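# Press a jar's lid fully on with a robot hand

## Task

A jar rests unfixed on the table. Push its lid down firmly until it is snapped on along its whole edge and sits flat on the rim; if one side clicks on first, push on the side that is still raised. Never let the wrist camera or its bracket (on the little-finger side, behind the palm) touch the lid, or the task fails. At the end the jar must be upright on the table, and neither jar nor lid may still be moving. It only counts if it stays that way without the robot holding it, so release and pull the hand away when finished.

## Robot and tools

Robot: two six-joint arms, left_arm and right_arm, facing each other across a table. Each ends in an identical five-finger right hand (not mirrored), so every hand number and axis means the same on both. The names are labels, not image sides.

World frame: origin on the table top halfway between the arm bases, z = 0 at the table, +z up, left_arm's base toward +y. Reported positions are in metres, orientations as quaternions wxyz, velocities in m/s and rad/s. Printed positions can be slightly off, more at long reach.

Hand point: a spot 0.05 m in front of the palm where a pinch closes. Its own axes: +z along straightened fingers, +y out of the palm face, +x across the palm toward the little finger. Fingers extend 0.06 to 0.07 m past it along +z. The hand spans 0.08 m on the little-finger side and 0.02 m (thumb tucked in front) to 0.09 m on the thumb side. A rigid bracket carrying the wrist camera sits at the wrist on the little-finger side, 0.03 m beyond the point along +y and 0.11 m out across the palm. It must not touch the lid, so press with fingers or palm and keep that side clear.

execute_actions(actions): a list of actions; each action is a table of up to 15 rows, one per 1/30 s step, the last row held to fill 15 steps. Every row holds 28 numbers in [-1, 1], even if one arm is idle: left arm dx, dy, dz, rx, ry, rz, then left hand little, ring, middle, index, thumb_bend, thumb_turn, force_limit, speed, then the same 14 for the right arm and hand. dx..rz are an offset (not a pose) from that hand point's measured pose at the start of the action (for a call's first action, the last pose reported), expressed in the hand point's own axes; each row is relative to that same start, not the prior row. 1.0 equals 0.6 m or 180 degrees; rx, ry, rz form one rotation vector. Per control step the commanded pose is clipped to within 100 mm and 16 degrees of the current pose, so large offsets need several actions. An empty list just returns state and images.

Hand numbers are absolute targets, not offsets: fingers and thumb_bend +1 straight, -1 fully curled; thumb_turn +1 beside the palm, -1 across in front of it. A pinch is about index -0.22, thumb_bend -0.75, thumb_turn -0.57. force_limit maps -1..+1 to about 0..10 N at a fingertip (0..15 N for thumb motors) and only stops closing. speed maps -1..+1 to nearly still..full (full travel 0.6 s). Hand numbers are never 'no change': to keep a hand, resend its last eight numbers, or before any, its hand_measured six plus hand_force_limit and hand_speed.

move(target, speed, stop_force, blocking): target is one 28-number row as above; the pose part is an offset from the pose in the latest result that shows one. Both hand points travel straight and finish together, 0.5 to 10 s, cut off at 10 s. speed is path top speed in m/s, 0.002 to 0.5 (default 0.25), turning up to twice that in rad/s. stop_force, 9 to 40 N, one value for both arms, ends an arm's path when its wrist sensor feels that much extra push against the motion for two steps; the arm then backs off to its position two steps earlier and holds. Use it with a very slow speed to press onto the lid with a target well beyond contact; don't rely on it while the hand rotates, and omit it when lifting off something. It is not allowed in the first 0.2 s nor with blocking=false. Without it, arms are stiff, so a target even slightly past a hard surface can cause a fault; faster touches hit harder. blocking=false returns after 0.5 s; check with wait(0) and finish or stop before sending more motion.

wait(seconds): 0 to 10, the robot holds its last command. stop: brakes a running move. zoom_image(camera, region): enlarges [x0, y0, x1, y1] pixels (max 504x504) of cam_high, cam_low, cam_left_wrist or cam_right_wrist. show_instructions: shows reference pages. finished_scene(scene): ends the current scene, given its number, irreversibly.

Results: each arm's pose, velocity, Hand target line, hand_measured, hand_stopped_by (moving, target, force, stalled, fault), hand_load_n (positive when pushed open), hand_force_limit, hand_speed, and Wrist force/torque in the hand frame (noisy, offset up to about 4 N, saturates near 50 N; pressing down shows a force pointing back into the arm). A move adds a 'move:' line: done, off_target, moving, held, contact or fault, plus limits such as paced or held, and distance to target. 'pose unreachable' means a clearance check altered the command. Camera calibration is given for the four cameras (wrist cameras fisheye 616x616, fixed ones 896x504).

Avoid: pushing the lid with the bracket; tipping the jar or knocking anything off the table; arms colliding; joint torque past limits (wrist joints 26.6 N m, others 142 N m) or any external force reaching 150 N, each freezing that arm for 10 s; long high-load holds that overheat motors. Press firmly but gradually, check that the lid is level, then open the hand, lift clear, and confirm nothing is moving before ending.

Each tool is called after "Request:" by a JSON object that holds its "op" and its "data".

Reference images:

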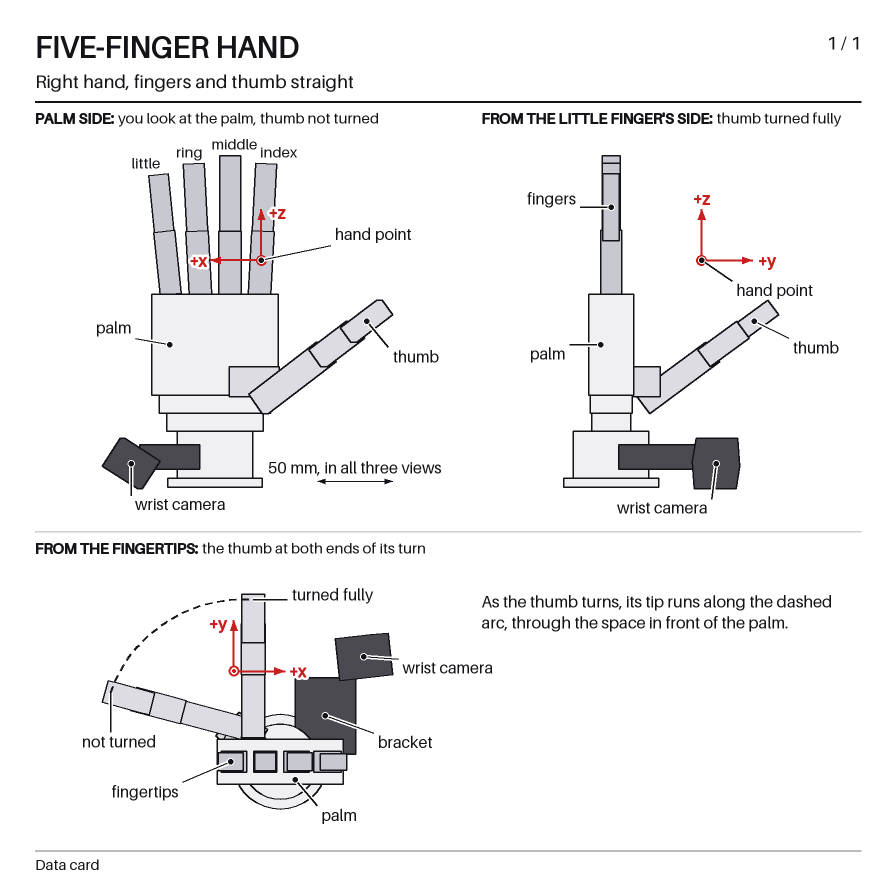

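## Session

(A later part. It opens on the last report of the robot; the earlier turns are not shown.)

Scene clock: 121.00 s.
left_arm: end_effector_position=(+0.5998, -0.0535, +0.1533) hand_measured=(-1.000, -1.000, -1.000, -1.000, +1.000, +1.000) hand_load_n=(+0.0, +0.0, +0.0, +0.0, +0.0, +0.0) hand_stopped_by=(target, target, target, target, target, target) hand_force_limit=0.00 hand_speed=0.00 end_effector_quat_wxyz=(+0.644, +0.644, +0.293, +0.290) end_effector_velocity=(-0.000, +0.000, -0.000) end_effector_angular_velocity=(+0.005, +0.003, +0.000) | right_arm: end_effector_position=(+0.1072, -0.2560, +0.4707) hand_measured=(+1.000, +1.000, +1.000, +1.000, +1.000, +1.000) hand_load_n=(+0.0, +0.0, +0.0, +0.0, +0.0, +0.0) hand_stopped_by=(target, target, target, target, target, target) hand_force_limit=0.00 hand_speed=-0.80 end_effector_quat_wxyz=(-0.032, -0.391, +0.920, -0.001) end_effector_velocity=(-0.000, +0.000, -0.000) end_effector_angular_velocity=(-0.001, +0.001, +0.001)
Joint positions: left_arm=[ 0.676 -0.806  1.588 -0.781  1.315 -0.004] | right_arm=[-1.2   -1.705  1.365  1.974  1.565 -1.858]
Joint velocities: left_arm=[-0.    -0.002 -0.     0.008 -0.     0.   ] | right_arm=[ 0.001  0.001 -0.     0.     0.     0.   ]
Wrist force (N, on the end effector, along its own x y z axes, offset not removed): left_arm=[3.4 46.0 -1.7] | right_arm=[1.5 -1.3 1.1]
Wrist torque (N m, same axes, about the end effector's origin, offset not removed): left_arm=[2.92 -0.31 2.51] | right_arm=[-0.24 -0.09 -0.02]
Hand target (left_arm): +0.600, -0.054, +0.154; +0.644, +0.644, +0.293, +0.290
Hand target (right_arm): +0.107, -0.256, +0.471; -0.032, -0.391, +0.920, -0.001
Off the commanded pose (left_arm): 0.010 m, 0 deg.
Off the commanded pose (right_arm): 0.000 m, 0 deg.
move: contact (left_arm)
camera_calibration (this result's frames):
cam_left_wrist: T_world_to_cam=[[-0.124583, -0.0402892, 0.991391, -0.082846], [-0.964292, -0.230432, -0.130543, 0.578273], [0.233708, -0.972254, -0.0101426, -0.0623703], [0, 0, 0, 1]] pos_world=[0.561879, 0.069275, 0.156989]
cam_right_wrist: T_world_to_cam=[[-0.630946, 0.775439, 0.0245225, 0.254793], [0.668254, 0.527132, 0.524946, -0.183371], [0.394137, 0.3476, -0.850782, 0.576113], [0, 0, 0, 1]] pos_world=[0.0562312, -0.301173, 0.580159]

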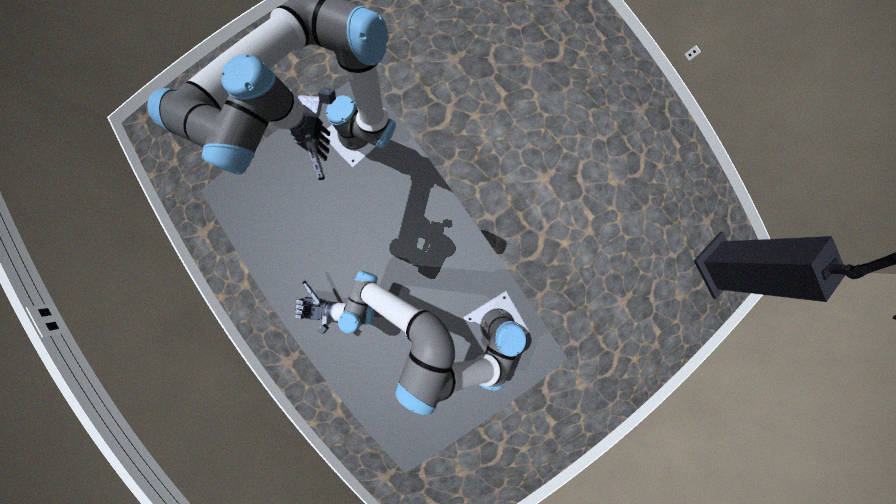

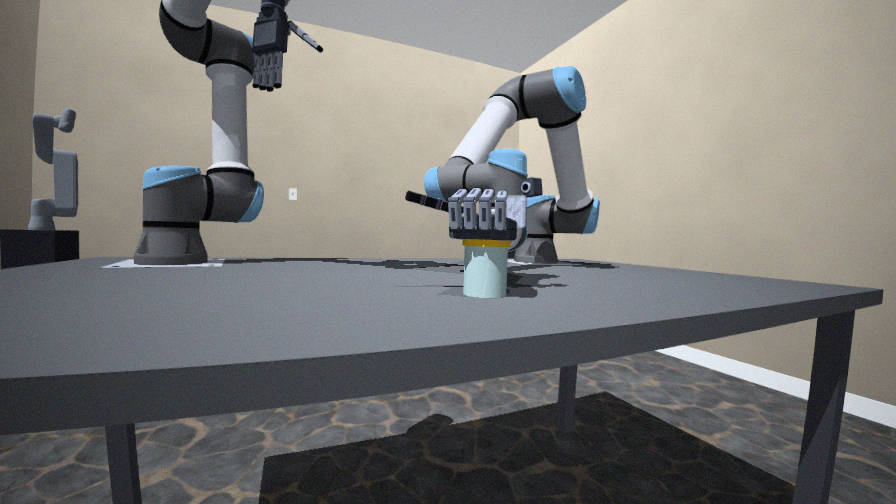

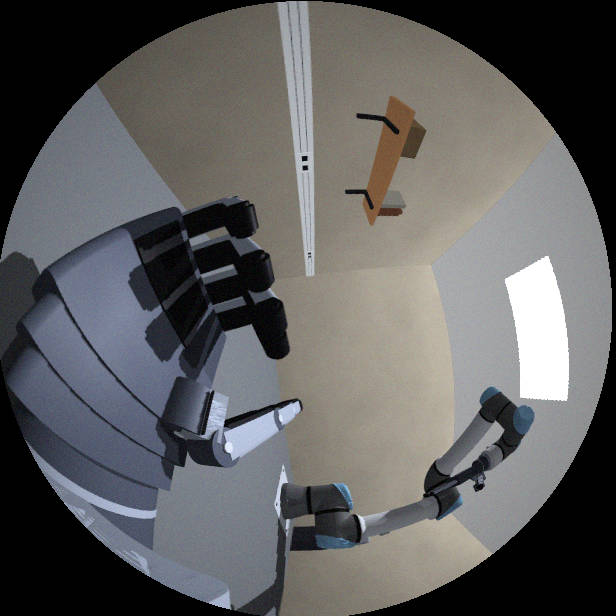

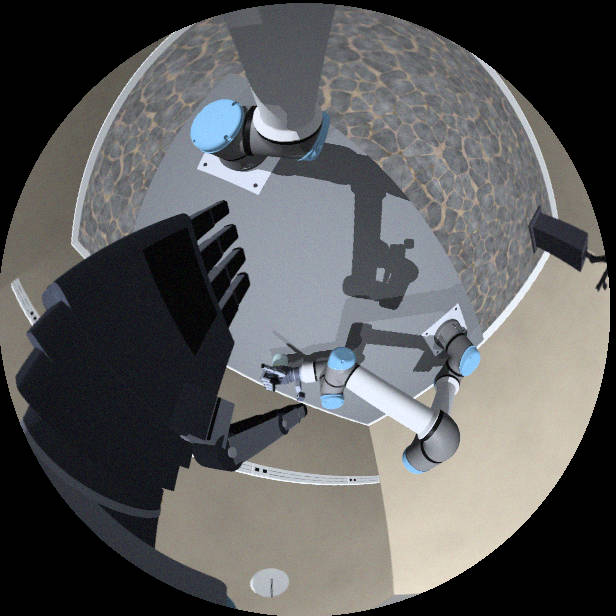

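Request:
{"op": "move", "data": {"target": [0,0.012,0,0,0,0,-1,-1,-1,-1,1,1,0,0, 0,0,0,0,0,0,1,1,1,1,1,1,0,-0.8], "speed": 0.03}}

Request:
{"op": "zoom_image", "data": {"camera": "cam_low", "region": [440, 210, 540, 310]}}

Scene clock: 127.23 s.
left_arm: end_effector_position=(+0.5998, -0.0535, +0.1602) hand_measured=(-1.000, -1.000, -1.000, -1.000, +1.000, +1.000) hand_load_n=(+0.0, +0.0, +0.0, +0.0, +0.0, +0.0) hand_stopped_by=(target, target, target, target, target, target) hand_force_limit=0.00 hand_speed=0.00 end_effector_quat_wxyz=(+0.644, +0.644, +0.293, +0.290) end_effector_velocity=(-0.000, +0.000, +0.003) end_effector_angular_velocity=(-0.000, +0.000, -0.001) | right_arm: end_effector_position=(+0.1072, -0.2560, +0.4707) hand_measured=(+1.000, +1.000, +1.000, +1.000, +1.000, +1.000) hand_load_n=(+0.0, +0.0, +0.0, +0.0, +0.0, +0.0) hand_stopped_by=(target, target, target, target, target, target) hand_force_limit=0.00 hand_speed=-0.80 end_effector_quat_wxyz=(-0.032, -0.391, +0.920, -0.001) end_effector_velocity=(+0.000, -0.000, +0.000) end_effector_angular_velocity=(-0.001, +0.001, -0.000)
Joint positions: left_arm=[ 0.676 -0.818  1.587 -0.768  1.315 -0.004] | right_arm=[-1.2   -1.705  1.365  1.974  1.565 -1.858]
Joint velocities: left_arm=[ 0.    -0.005 -0.     0.005  0.001 -0.   ] | right_arm=[-0.     0.001 -0.     0.001  0.     0.   ]
Wrist force (N, on the end effector, along its own x y z axes, offset not removed): left_arm=[3.7 -0.3 3.4] | right_arm=[0.1 -2.6 -0.1]
Wrist torque (N m, same axes, about the end effector's origin, offset not removed): left_arm=[-0.30 -0.41 0.19] | right_arm=[-0.38 0.10 -0.15]
Hand target (left_arm): +0.600, -0.054, +0.161; +0.644, +0.644, +0.293, +0.290
Hand target (right_arm): +0.107, -0.256, +0.471; -0.032, -0.391, +0.920, -0.001
Off the commanded pose (left_arm): 0.000 m, 0 deg.
Off the commanded pose (right_arm): 0.000 m, 0 deg.
move: done
camera_calibration (this result's frames):
cam_left_wrist: T_world_to_cam=[[-0.124575, -0.0403003, 0.991391, -0.0896167], [-0.964294, -0.230428, -0.130537, 0.579163], [0.233705, -0.972255, -0.0101557, -0.0622973], [0, 0, 0, 1]] pos_world=[0.561879, 0.069275, 0.163815]
cam_right_wrist: T_world_to_cam=[[-0.630946, 0.775439, 0.0245224, 0.254793], [0.668254, 0.527132, 0.524946, -0.183371], [0.394137, 0.3476, -0.850782, 0.576113], [0, 0, 0, 1]] pos_world=[0.0562311, -0.301173, 0.580159]

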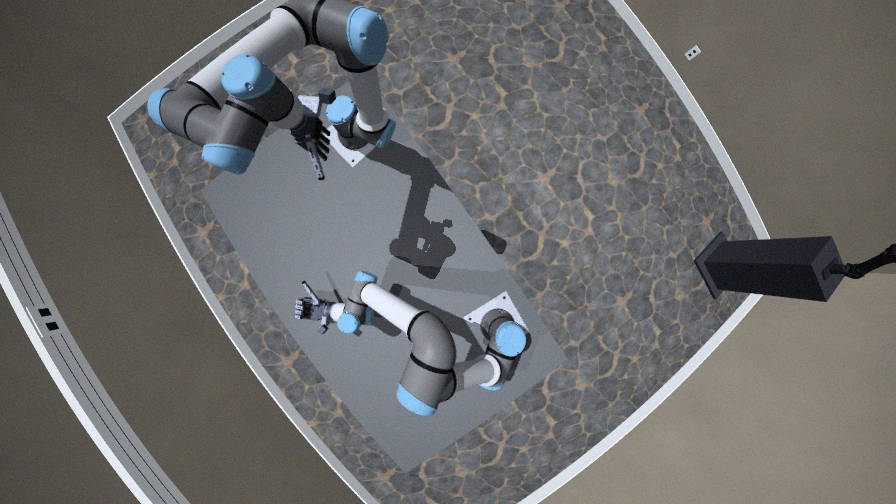

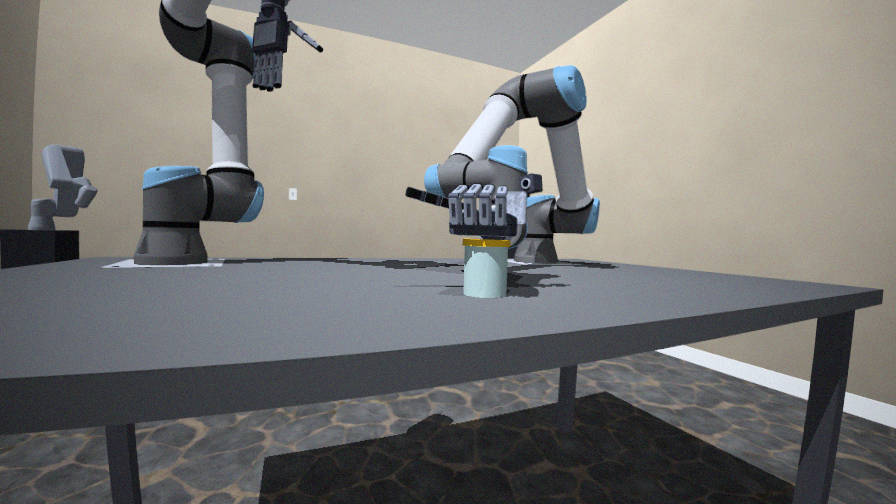

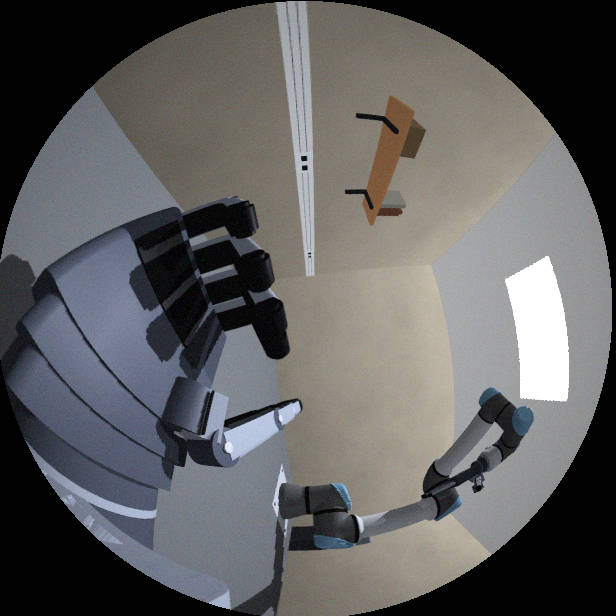

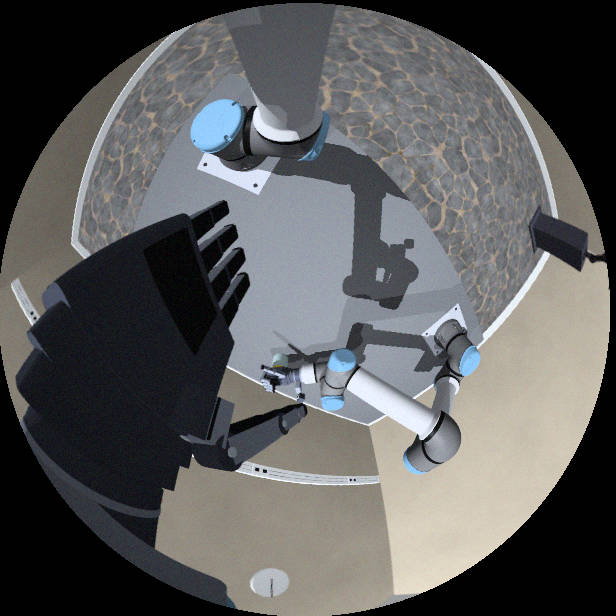

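Region (440, 210, 540, 310) of cam_low's 896x504 image, scaled by 5.040, with more detail than that image has.

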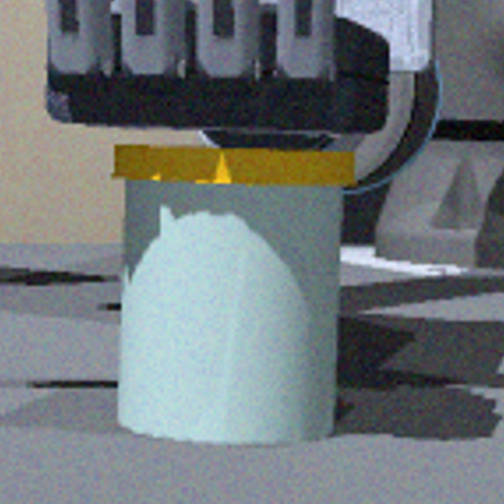

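Request:
{"op": "move", "data": {"target": [0,-0.007,0,0,0,0.008,-1,-1,-1,-1,1,1,0,0, 0,0,0,0,0,0,1,1,1,1,1,1,0,-0.8], "speed": 0.03}}

Request:
{"op": "move", "data": {"target": [0,-0.02,0,0,0,0,-1,-1,-1,-1,1,1,0,0, 0,0,0,0,0,0,1,1,1,1,1,1,0,-0.8], "speed": 0.005, "stop_force": 40}}

Scene clock: 137.43 s.
left_arm: end_effector_position=(+0.5998, -0.0535, +0.1563) hand_measured=(-1.000, -1.000, -1.000, -1.000, +1.000, +1.000) hand_load_n=(+0.0, +0.0, +0.0, +0.0, +0.0, +0.0) hand_stopped_by=(target, target, target, target, target, target) hand_force_limit=0.00 hand_speed=0.00 end_effector_quat_wxyz=(+0.641, +0.647, +0.285, +0.298) end_effector_velocity=(-0.000, -0.000, -0.002) end_effector_angular_velocity=(+0.011, -0.010, -0.001) | right_arm: end_effector_position=(+0.1072, -0.2560, +0.4707) hand_measured=(+1.000, +1.000, +1.000, +1.000, +1.000, +1.000) hand_load_n=(+0.0, +0.0, +0.0, +0.0, +0.0, +0.0) hand_stopped_by=(target, target, target, target, target, target) hand_force_limit=0.00 hand_speed=-0.80 end_effector_quat_wxyz=(-0.032, -0.391, +0.920, -0.001) end_effector_velocity=(-0.000, +0.000, +0.000) end_effector_angular_velocity=(-0.000, +0.001, +0.000)
Joint positions: left_arm=[ 0.678 -0.813  1.588 -0.774  1.317  0.02 ] | right_arm=[-1.2   -1.705  1.365  1.974  1.565 -1.858]
Joint velocities: left_arm=[ 0.001  0.003  0.    -0.004  0.002  0.014] | right_arm=[ 0.001  0.    -0.     0.001 -0.     0.   ]
Wrist force (N, on the end effector, along its own x y z axes, offset not removed): left_arm=[1.8 -3.4 0.7] | right_arm=[2.5 0.4 0.2]
Wrist torque (N m, same axes, about the end effector's origin, offset not removed): left_arm=[-0.61 -0.28 -0.18] | right_arm=[0.06 -0.13 0.04]
Hand target (left_arm): +0.600, -0.054, +0.156; +0.641, +0.648, +0.285, +0.298
Hand target (right_arm): +0.107, -0.256, +0.471; -0.032, -0.391, +0.920, -0.001
Off the commanded pose (left_arm): 0.000 m, 0 deg.
Off the commanded pose (right_arm): 0.000 m, 0 deg.
move: done
camera_calibration (this result's frames):
cam_left_wrist: T_world_to_cam=[[-0.13981, -0.0576697, 0.988498, -0.077115], [-0.962143, -0.22796, -0.149381, 0.580436], [0.233953, -0.971961, -0.0236155, -0.0603704], [0, 0, 0, 1]] pos_world=[0.561805, 0.0691917, 0.161509]
cam_right_wrist: T_world_to_cam=[[-0.630946, 0.775439, 0.0245225, 0.254793], [0.668254, 0.527132, 0.524946, -0.183371], [0.394137, 0.3476, -0.850782, 0.576114], [0, 0, 0, 1]] pos_world=[0.0562311, -0.301173, 0.580159]

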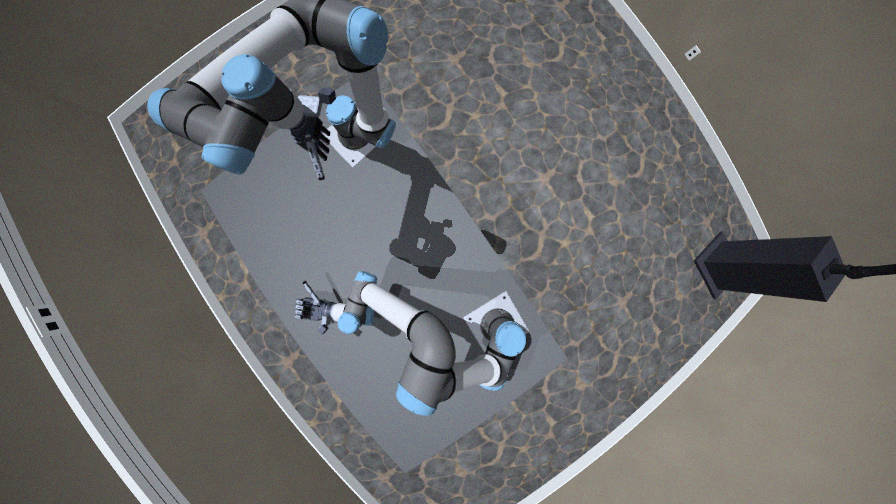

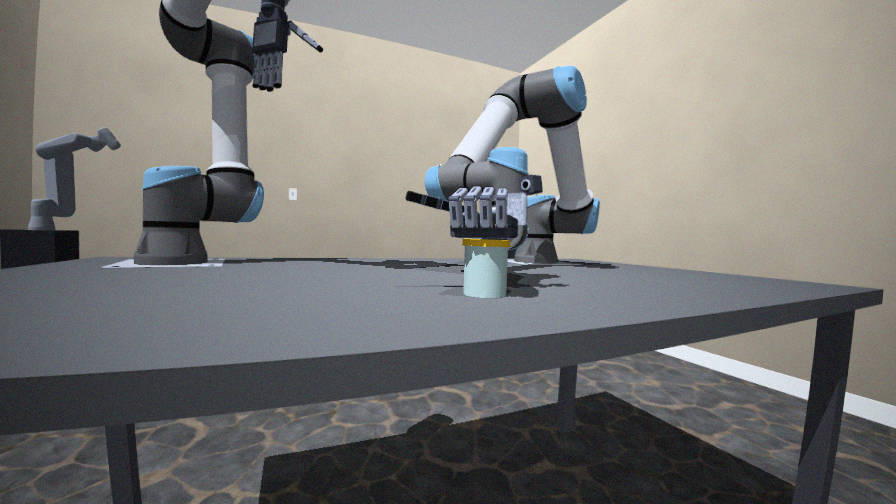

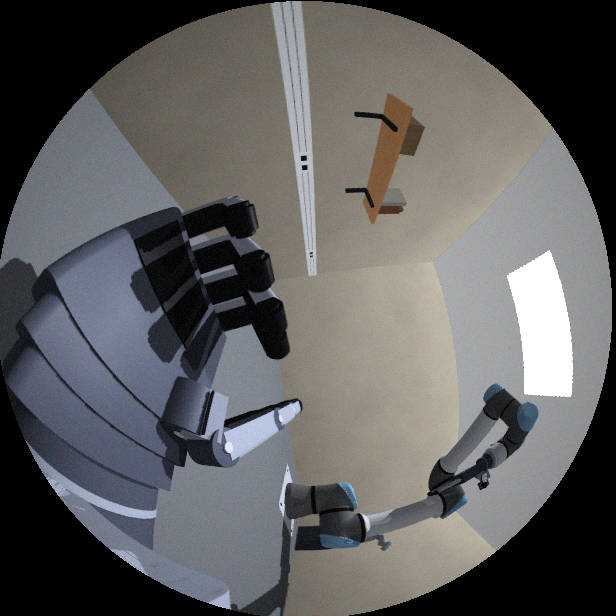

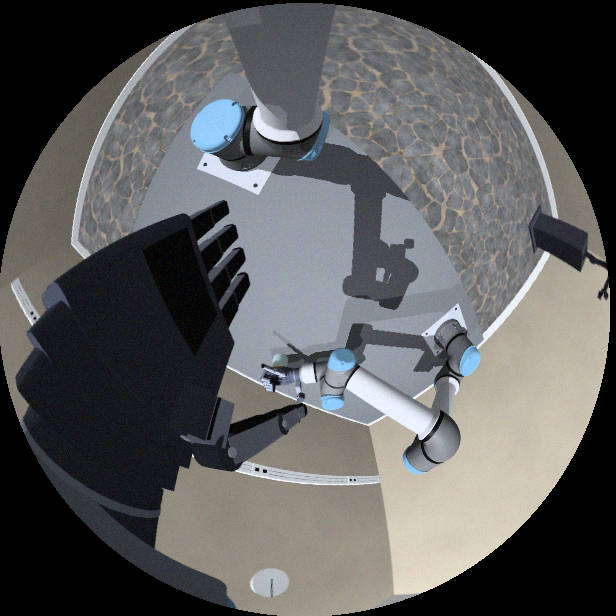

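Scene clock: 138.57 s.
left_arm: end_effector_position=(+0.5999, -0.0535, +0.1530) hand_measured=(-1.000, -1.000, -1.000, -1.000, +1.000, +1.000) hand_load_n=(+0.0, +0.0, +0.0, +0.0, +0.0, +0.0) hand_stopped_by=(target, target, target, target, target, target) hand_force_limit=0.00 hand_speed=0.00 end_effector_quat_wxyz=(+0.641, +0.647, +0.285, +0.298) end_effector_velocity=(-0.000, +0.000, +0.000) end_effector_angular_velocity=(+0.004, +0.002, -0.000) | right_arm: end_effector_position=(+0.1072, -0.2560, +0.4707) hand_measured=(+1.000, +1.000, +1.000, +1.000, +1.000, +1.000) hand_load_n=(+0.0, +0.0, +0.0, +0.0, +0.0, +0.0) hand_stopped_by=(target, target, target, target, target, target) hand_force_limit=0.00 hand_speed=-0.80 end_effector_quat_wxyz=(-0.032, -0.391, +0.920, -0.001) end_effector_velocity=(+0.000, +0.000, -0.000) end_effector_angular_velocity=(-0.000, +0.000, +0.001)
Joint positions: left_arm=[ 0.678 -0.807  1.588 -0.782  1.317  0.02 ] | right_arm=[-1.2   -1.705  1.365  1.974  1.565 -1.858]
Joint velocities: left_arm=[-0.    -0.003  0.     0.006  0.     0.001] | right_arm=[ 0.001  0.001  0.    -0.001  0.    -0.   ]
Wrist force (N, on the end effector, along its own x y z axes, offset not removed): left_arm=[-0.1 50.0 -11.2] | right_arm=[1.9 -1.0 0.5]
Wrist torque (N m, same axes, about the end effector's origin, offset not removed): left_arm=[3.90 0.32 -0.02] | right_arm=[-0.29 -0.12 -0.13]
Hand target (left_arm): +0.600, -0.054, +0.153; +0.641, +0.647, +0.285, +0.298
Hand target (right_arm): +0.107, -0.256, +0.471; -0.032, -0.391, +0.920, -0.001
Off the commanded pose (left_arm): 0.009 m, 0 deg.
Off the commanded pose (right_arm): 0.000 m, 0 deg.
move: contact (left_arm)
camera_calibration (this result's frames):
cam_left_wrist: T_world_to_cam=[[-0.140362, -0.056795, 0.98847, -0.0734525], [-0.962061, -0.228087, -0.149717, 0.580023], [0.23396, -0.971983, -0.0226256, -0.0606144], [0, 0, 0, 1]] pos_world=[0.561889, 0.0692075, 0.158074]
cam_right_wrist: T_world_to_cam=[[-0.630946, 0.775439, 0.0245226, 0.254793], [0.668254, 0.527132, 0.524946, -0.183371], [0.394137, 0.3476, -0.850782, 0.576113], [0, 0, 0, 1]] pos_world=[0.0562312, -0.301173, 0.580159]

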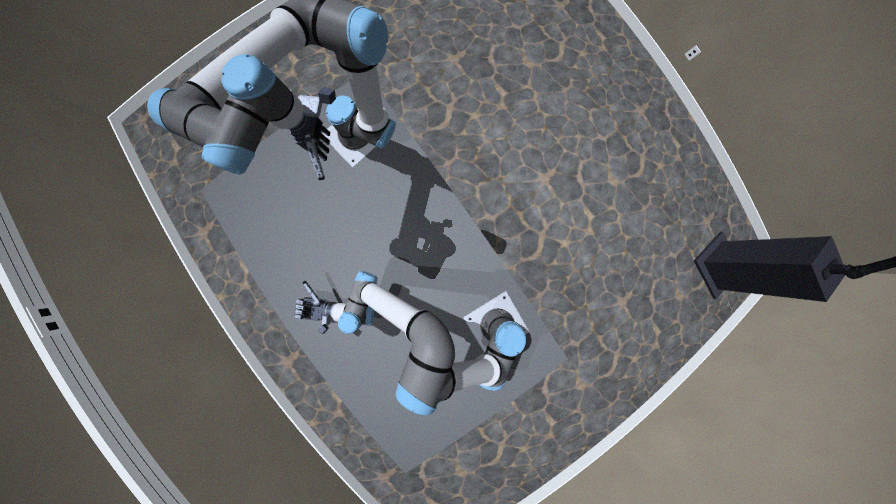

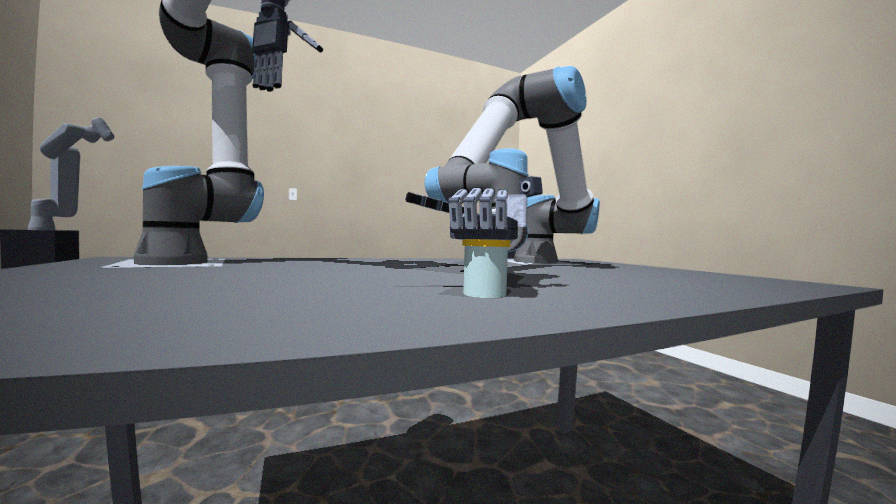

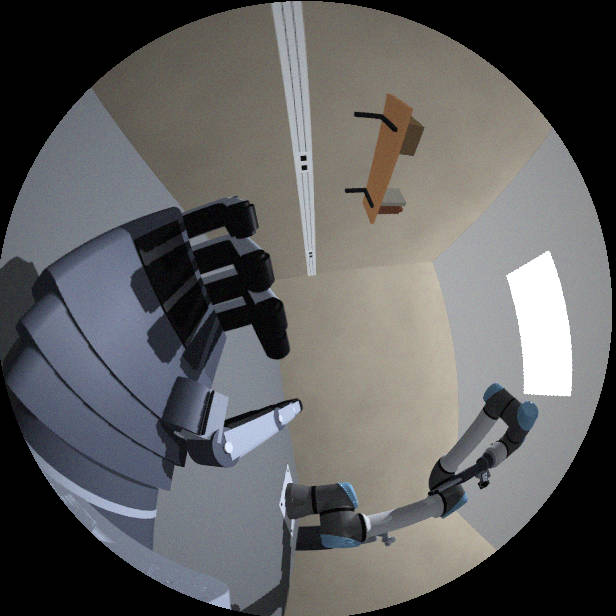

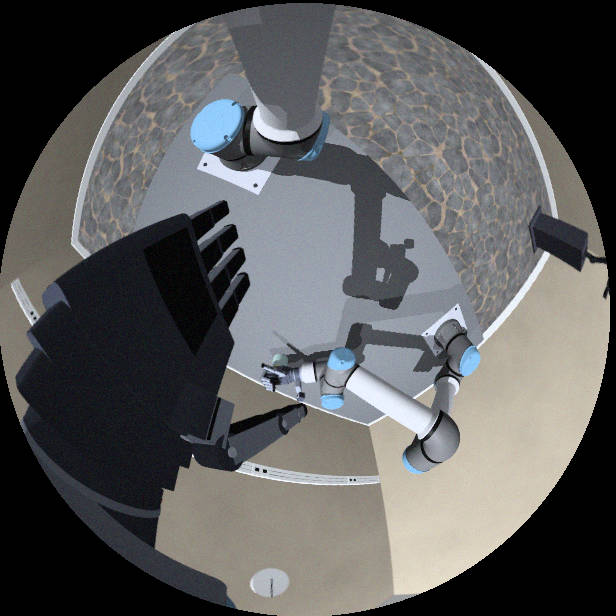

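The other edge bottoms out at the same height, so the lid is seated. I'll lift clear now.

Request:
{"op": "move", "data": {"target": [0,0.17,0,0,0,0,-1,-1,-1,-1,1,1,0,0, 0,0,0,0,0,0,1,1,1,1,1,1,0,-0.8], "speed": 0.2}}

Request:
{"op": "zoom_image", "data": {"camera": "cam_low", "region": [440, 210, 540, 310]}}

Scene clock: 147.77 s.
left_arm: end_effector_position=(+0.5985, -0.0550, +0.2546) hand_measured=(-1.000, -1.000, -1.000, -1.000, +1.000, +1.000) hand_load_n=(+0.0, +0.0, +0.0, +0.0, +0.0, +0.0) hand_stopped_by=(target, target, target, target, target, target) hand_force_limit=0.00 hand_speed=0.00 end_effector_quat_wxyz=(+0.641, +0.647, +0.285, +0.298) end_effector_velocity=(+0.000, -0.000, +0.002) end_effector_angular_velocity=(+0.001, +0.001, +0.000) | right_arm: end_effector_position=(+0.1072, -0.2560, +0.4707) hand_measured=(+1.000, +1.000, +1.000, +1.000, +1.000, +1.000) hand_load_n=(+0.0, +0.0, +0.0, +0.0, +0.0, +0.0) hand_stopped_by=(target, target, target, target, target, target) hand_force_limit=0.00 hand_speed=-0.80 end_effector_quat_wxyz=(-0.032, -0.391, +0.920, -0.001) end_effector_velocity=(+0.000, +0.000, -0.000) end_effector_angular_velocity=(-0.000, +0.000, -0.001)
Joint positions: left_arm=[ 0.675 -0.957  1.539 -0.582  1.314  0.02 ] | right_arm=[-1.2   -1.705  1.365  1.974  1.565 -1.858]
Joint velocities: left_arm=[-0.    -0.003 -0.003  0.008 -0.    -0.   ] | right_arm=[-0.001  0.001 -0.    -0.     0.    -0.   ]
Wrist force (N, on the end effector, along its own x y z axes, offset not removed): left_arm=[2.5 -2.3 -2.5] | right_arm=[0.0 2.0 -0.1]
Wrist torque (N m, same axes, about the end effector's origin, offset not removed): left_arm=[-0.25 -0.25 -0.14] | right_arm=[0.34 -0.01 0.00]
Hand target (left_arm): +0.598, -0.055, +0.255; +0.641, +0.647, +0.285, +0.298
Hand target (right_arm): +0.107, -0.256, +0.471; -0.032, -0.391, +0.920, -0.001
Off the commanded pose (left_arm): 0.000 m, 0 deg.
Off the commanded pose (right_arm): 0.000 m, 0 deg.
move: done
camera_calibration (this result's frames):
cam_left_wrist: T_world_to_cam=[[-0.14047, -0.0567046, 0.98846, -0.174075], [-0.962045, -0.2281, -0.149802, 0.593532], [0.233962, -0.971985, -0.0225111, -0.0594594], [0, 0, 0, 1]] pos_world=[0.560463, 0.0677201, 0.259639]
cam_right_wrist: T_world_to_cam=[[-0.630946, 0.775439, 0.0245226, 0.254793], [0.668254, 0.527132, 0.524946, -0.183371], [0.394137, 0.3476, -0.850782, 0.576113], [0, 0, 0, 1]] pos_world=[0.0562312, -0.301173, 0.580159]

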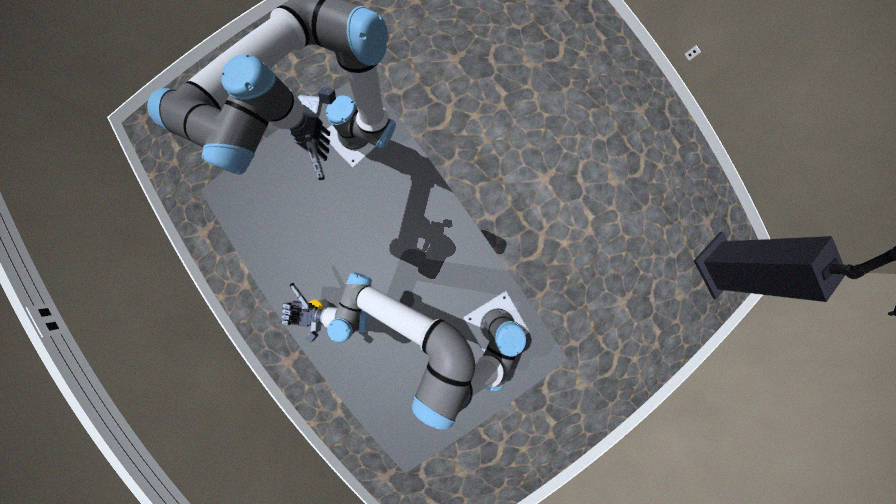

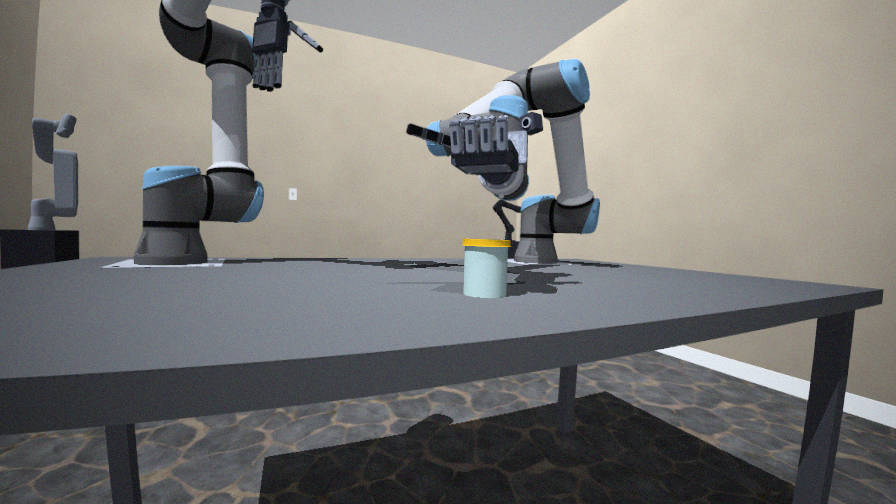

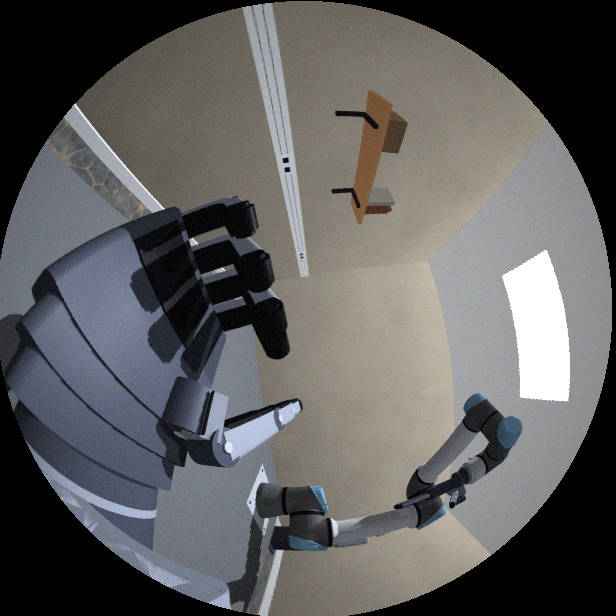

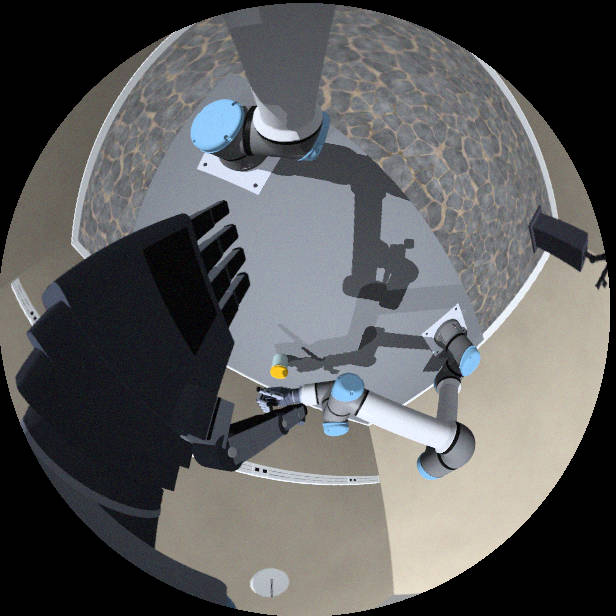

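Region (440, 210, 540, 310) of cam_low's 896x504 image, scaled by 5.040, with more detail than that image has.

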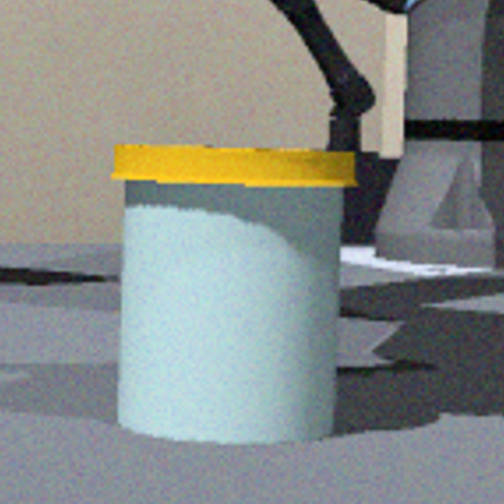

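Request:
{"op": "finished_scene", "data": {"scene": 1}}

The scene is finished: the task was done.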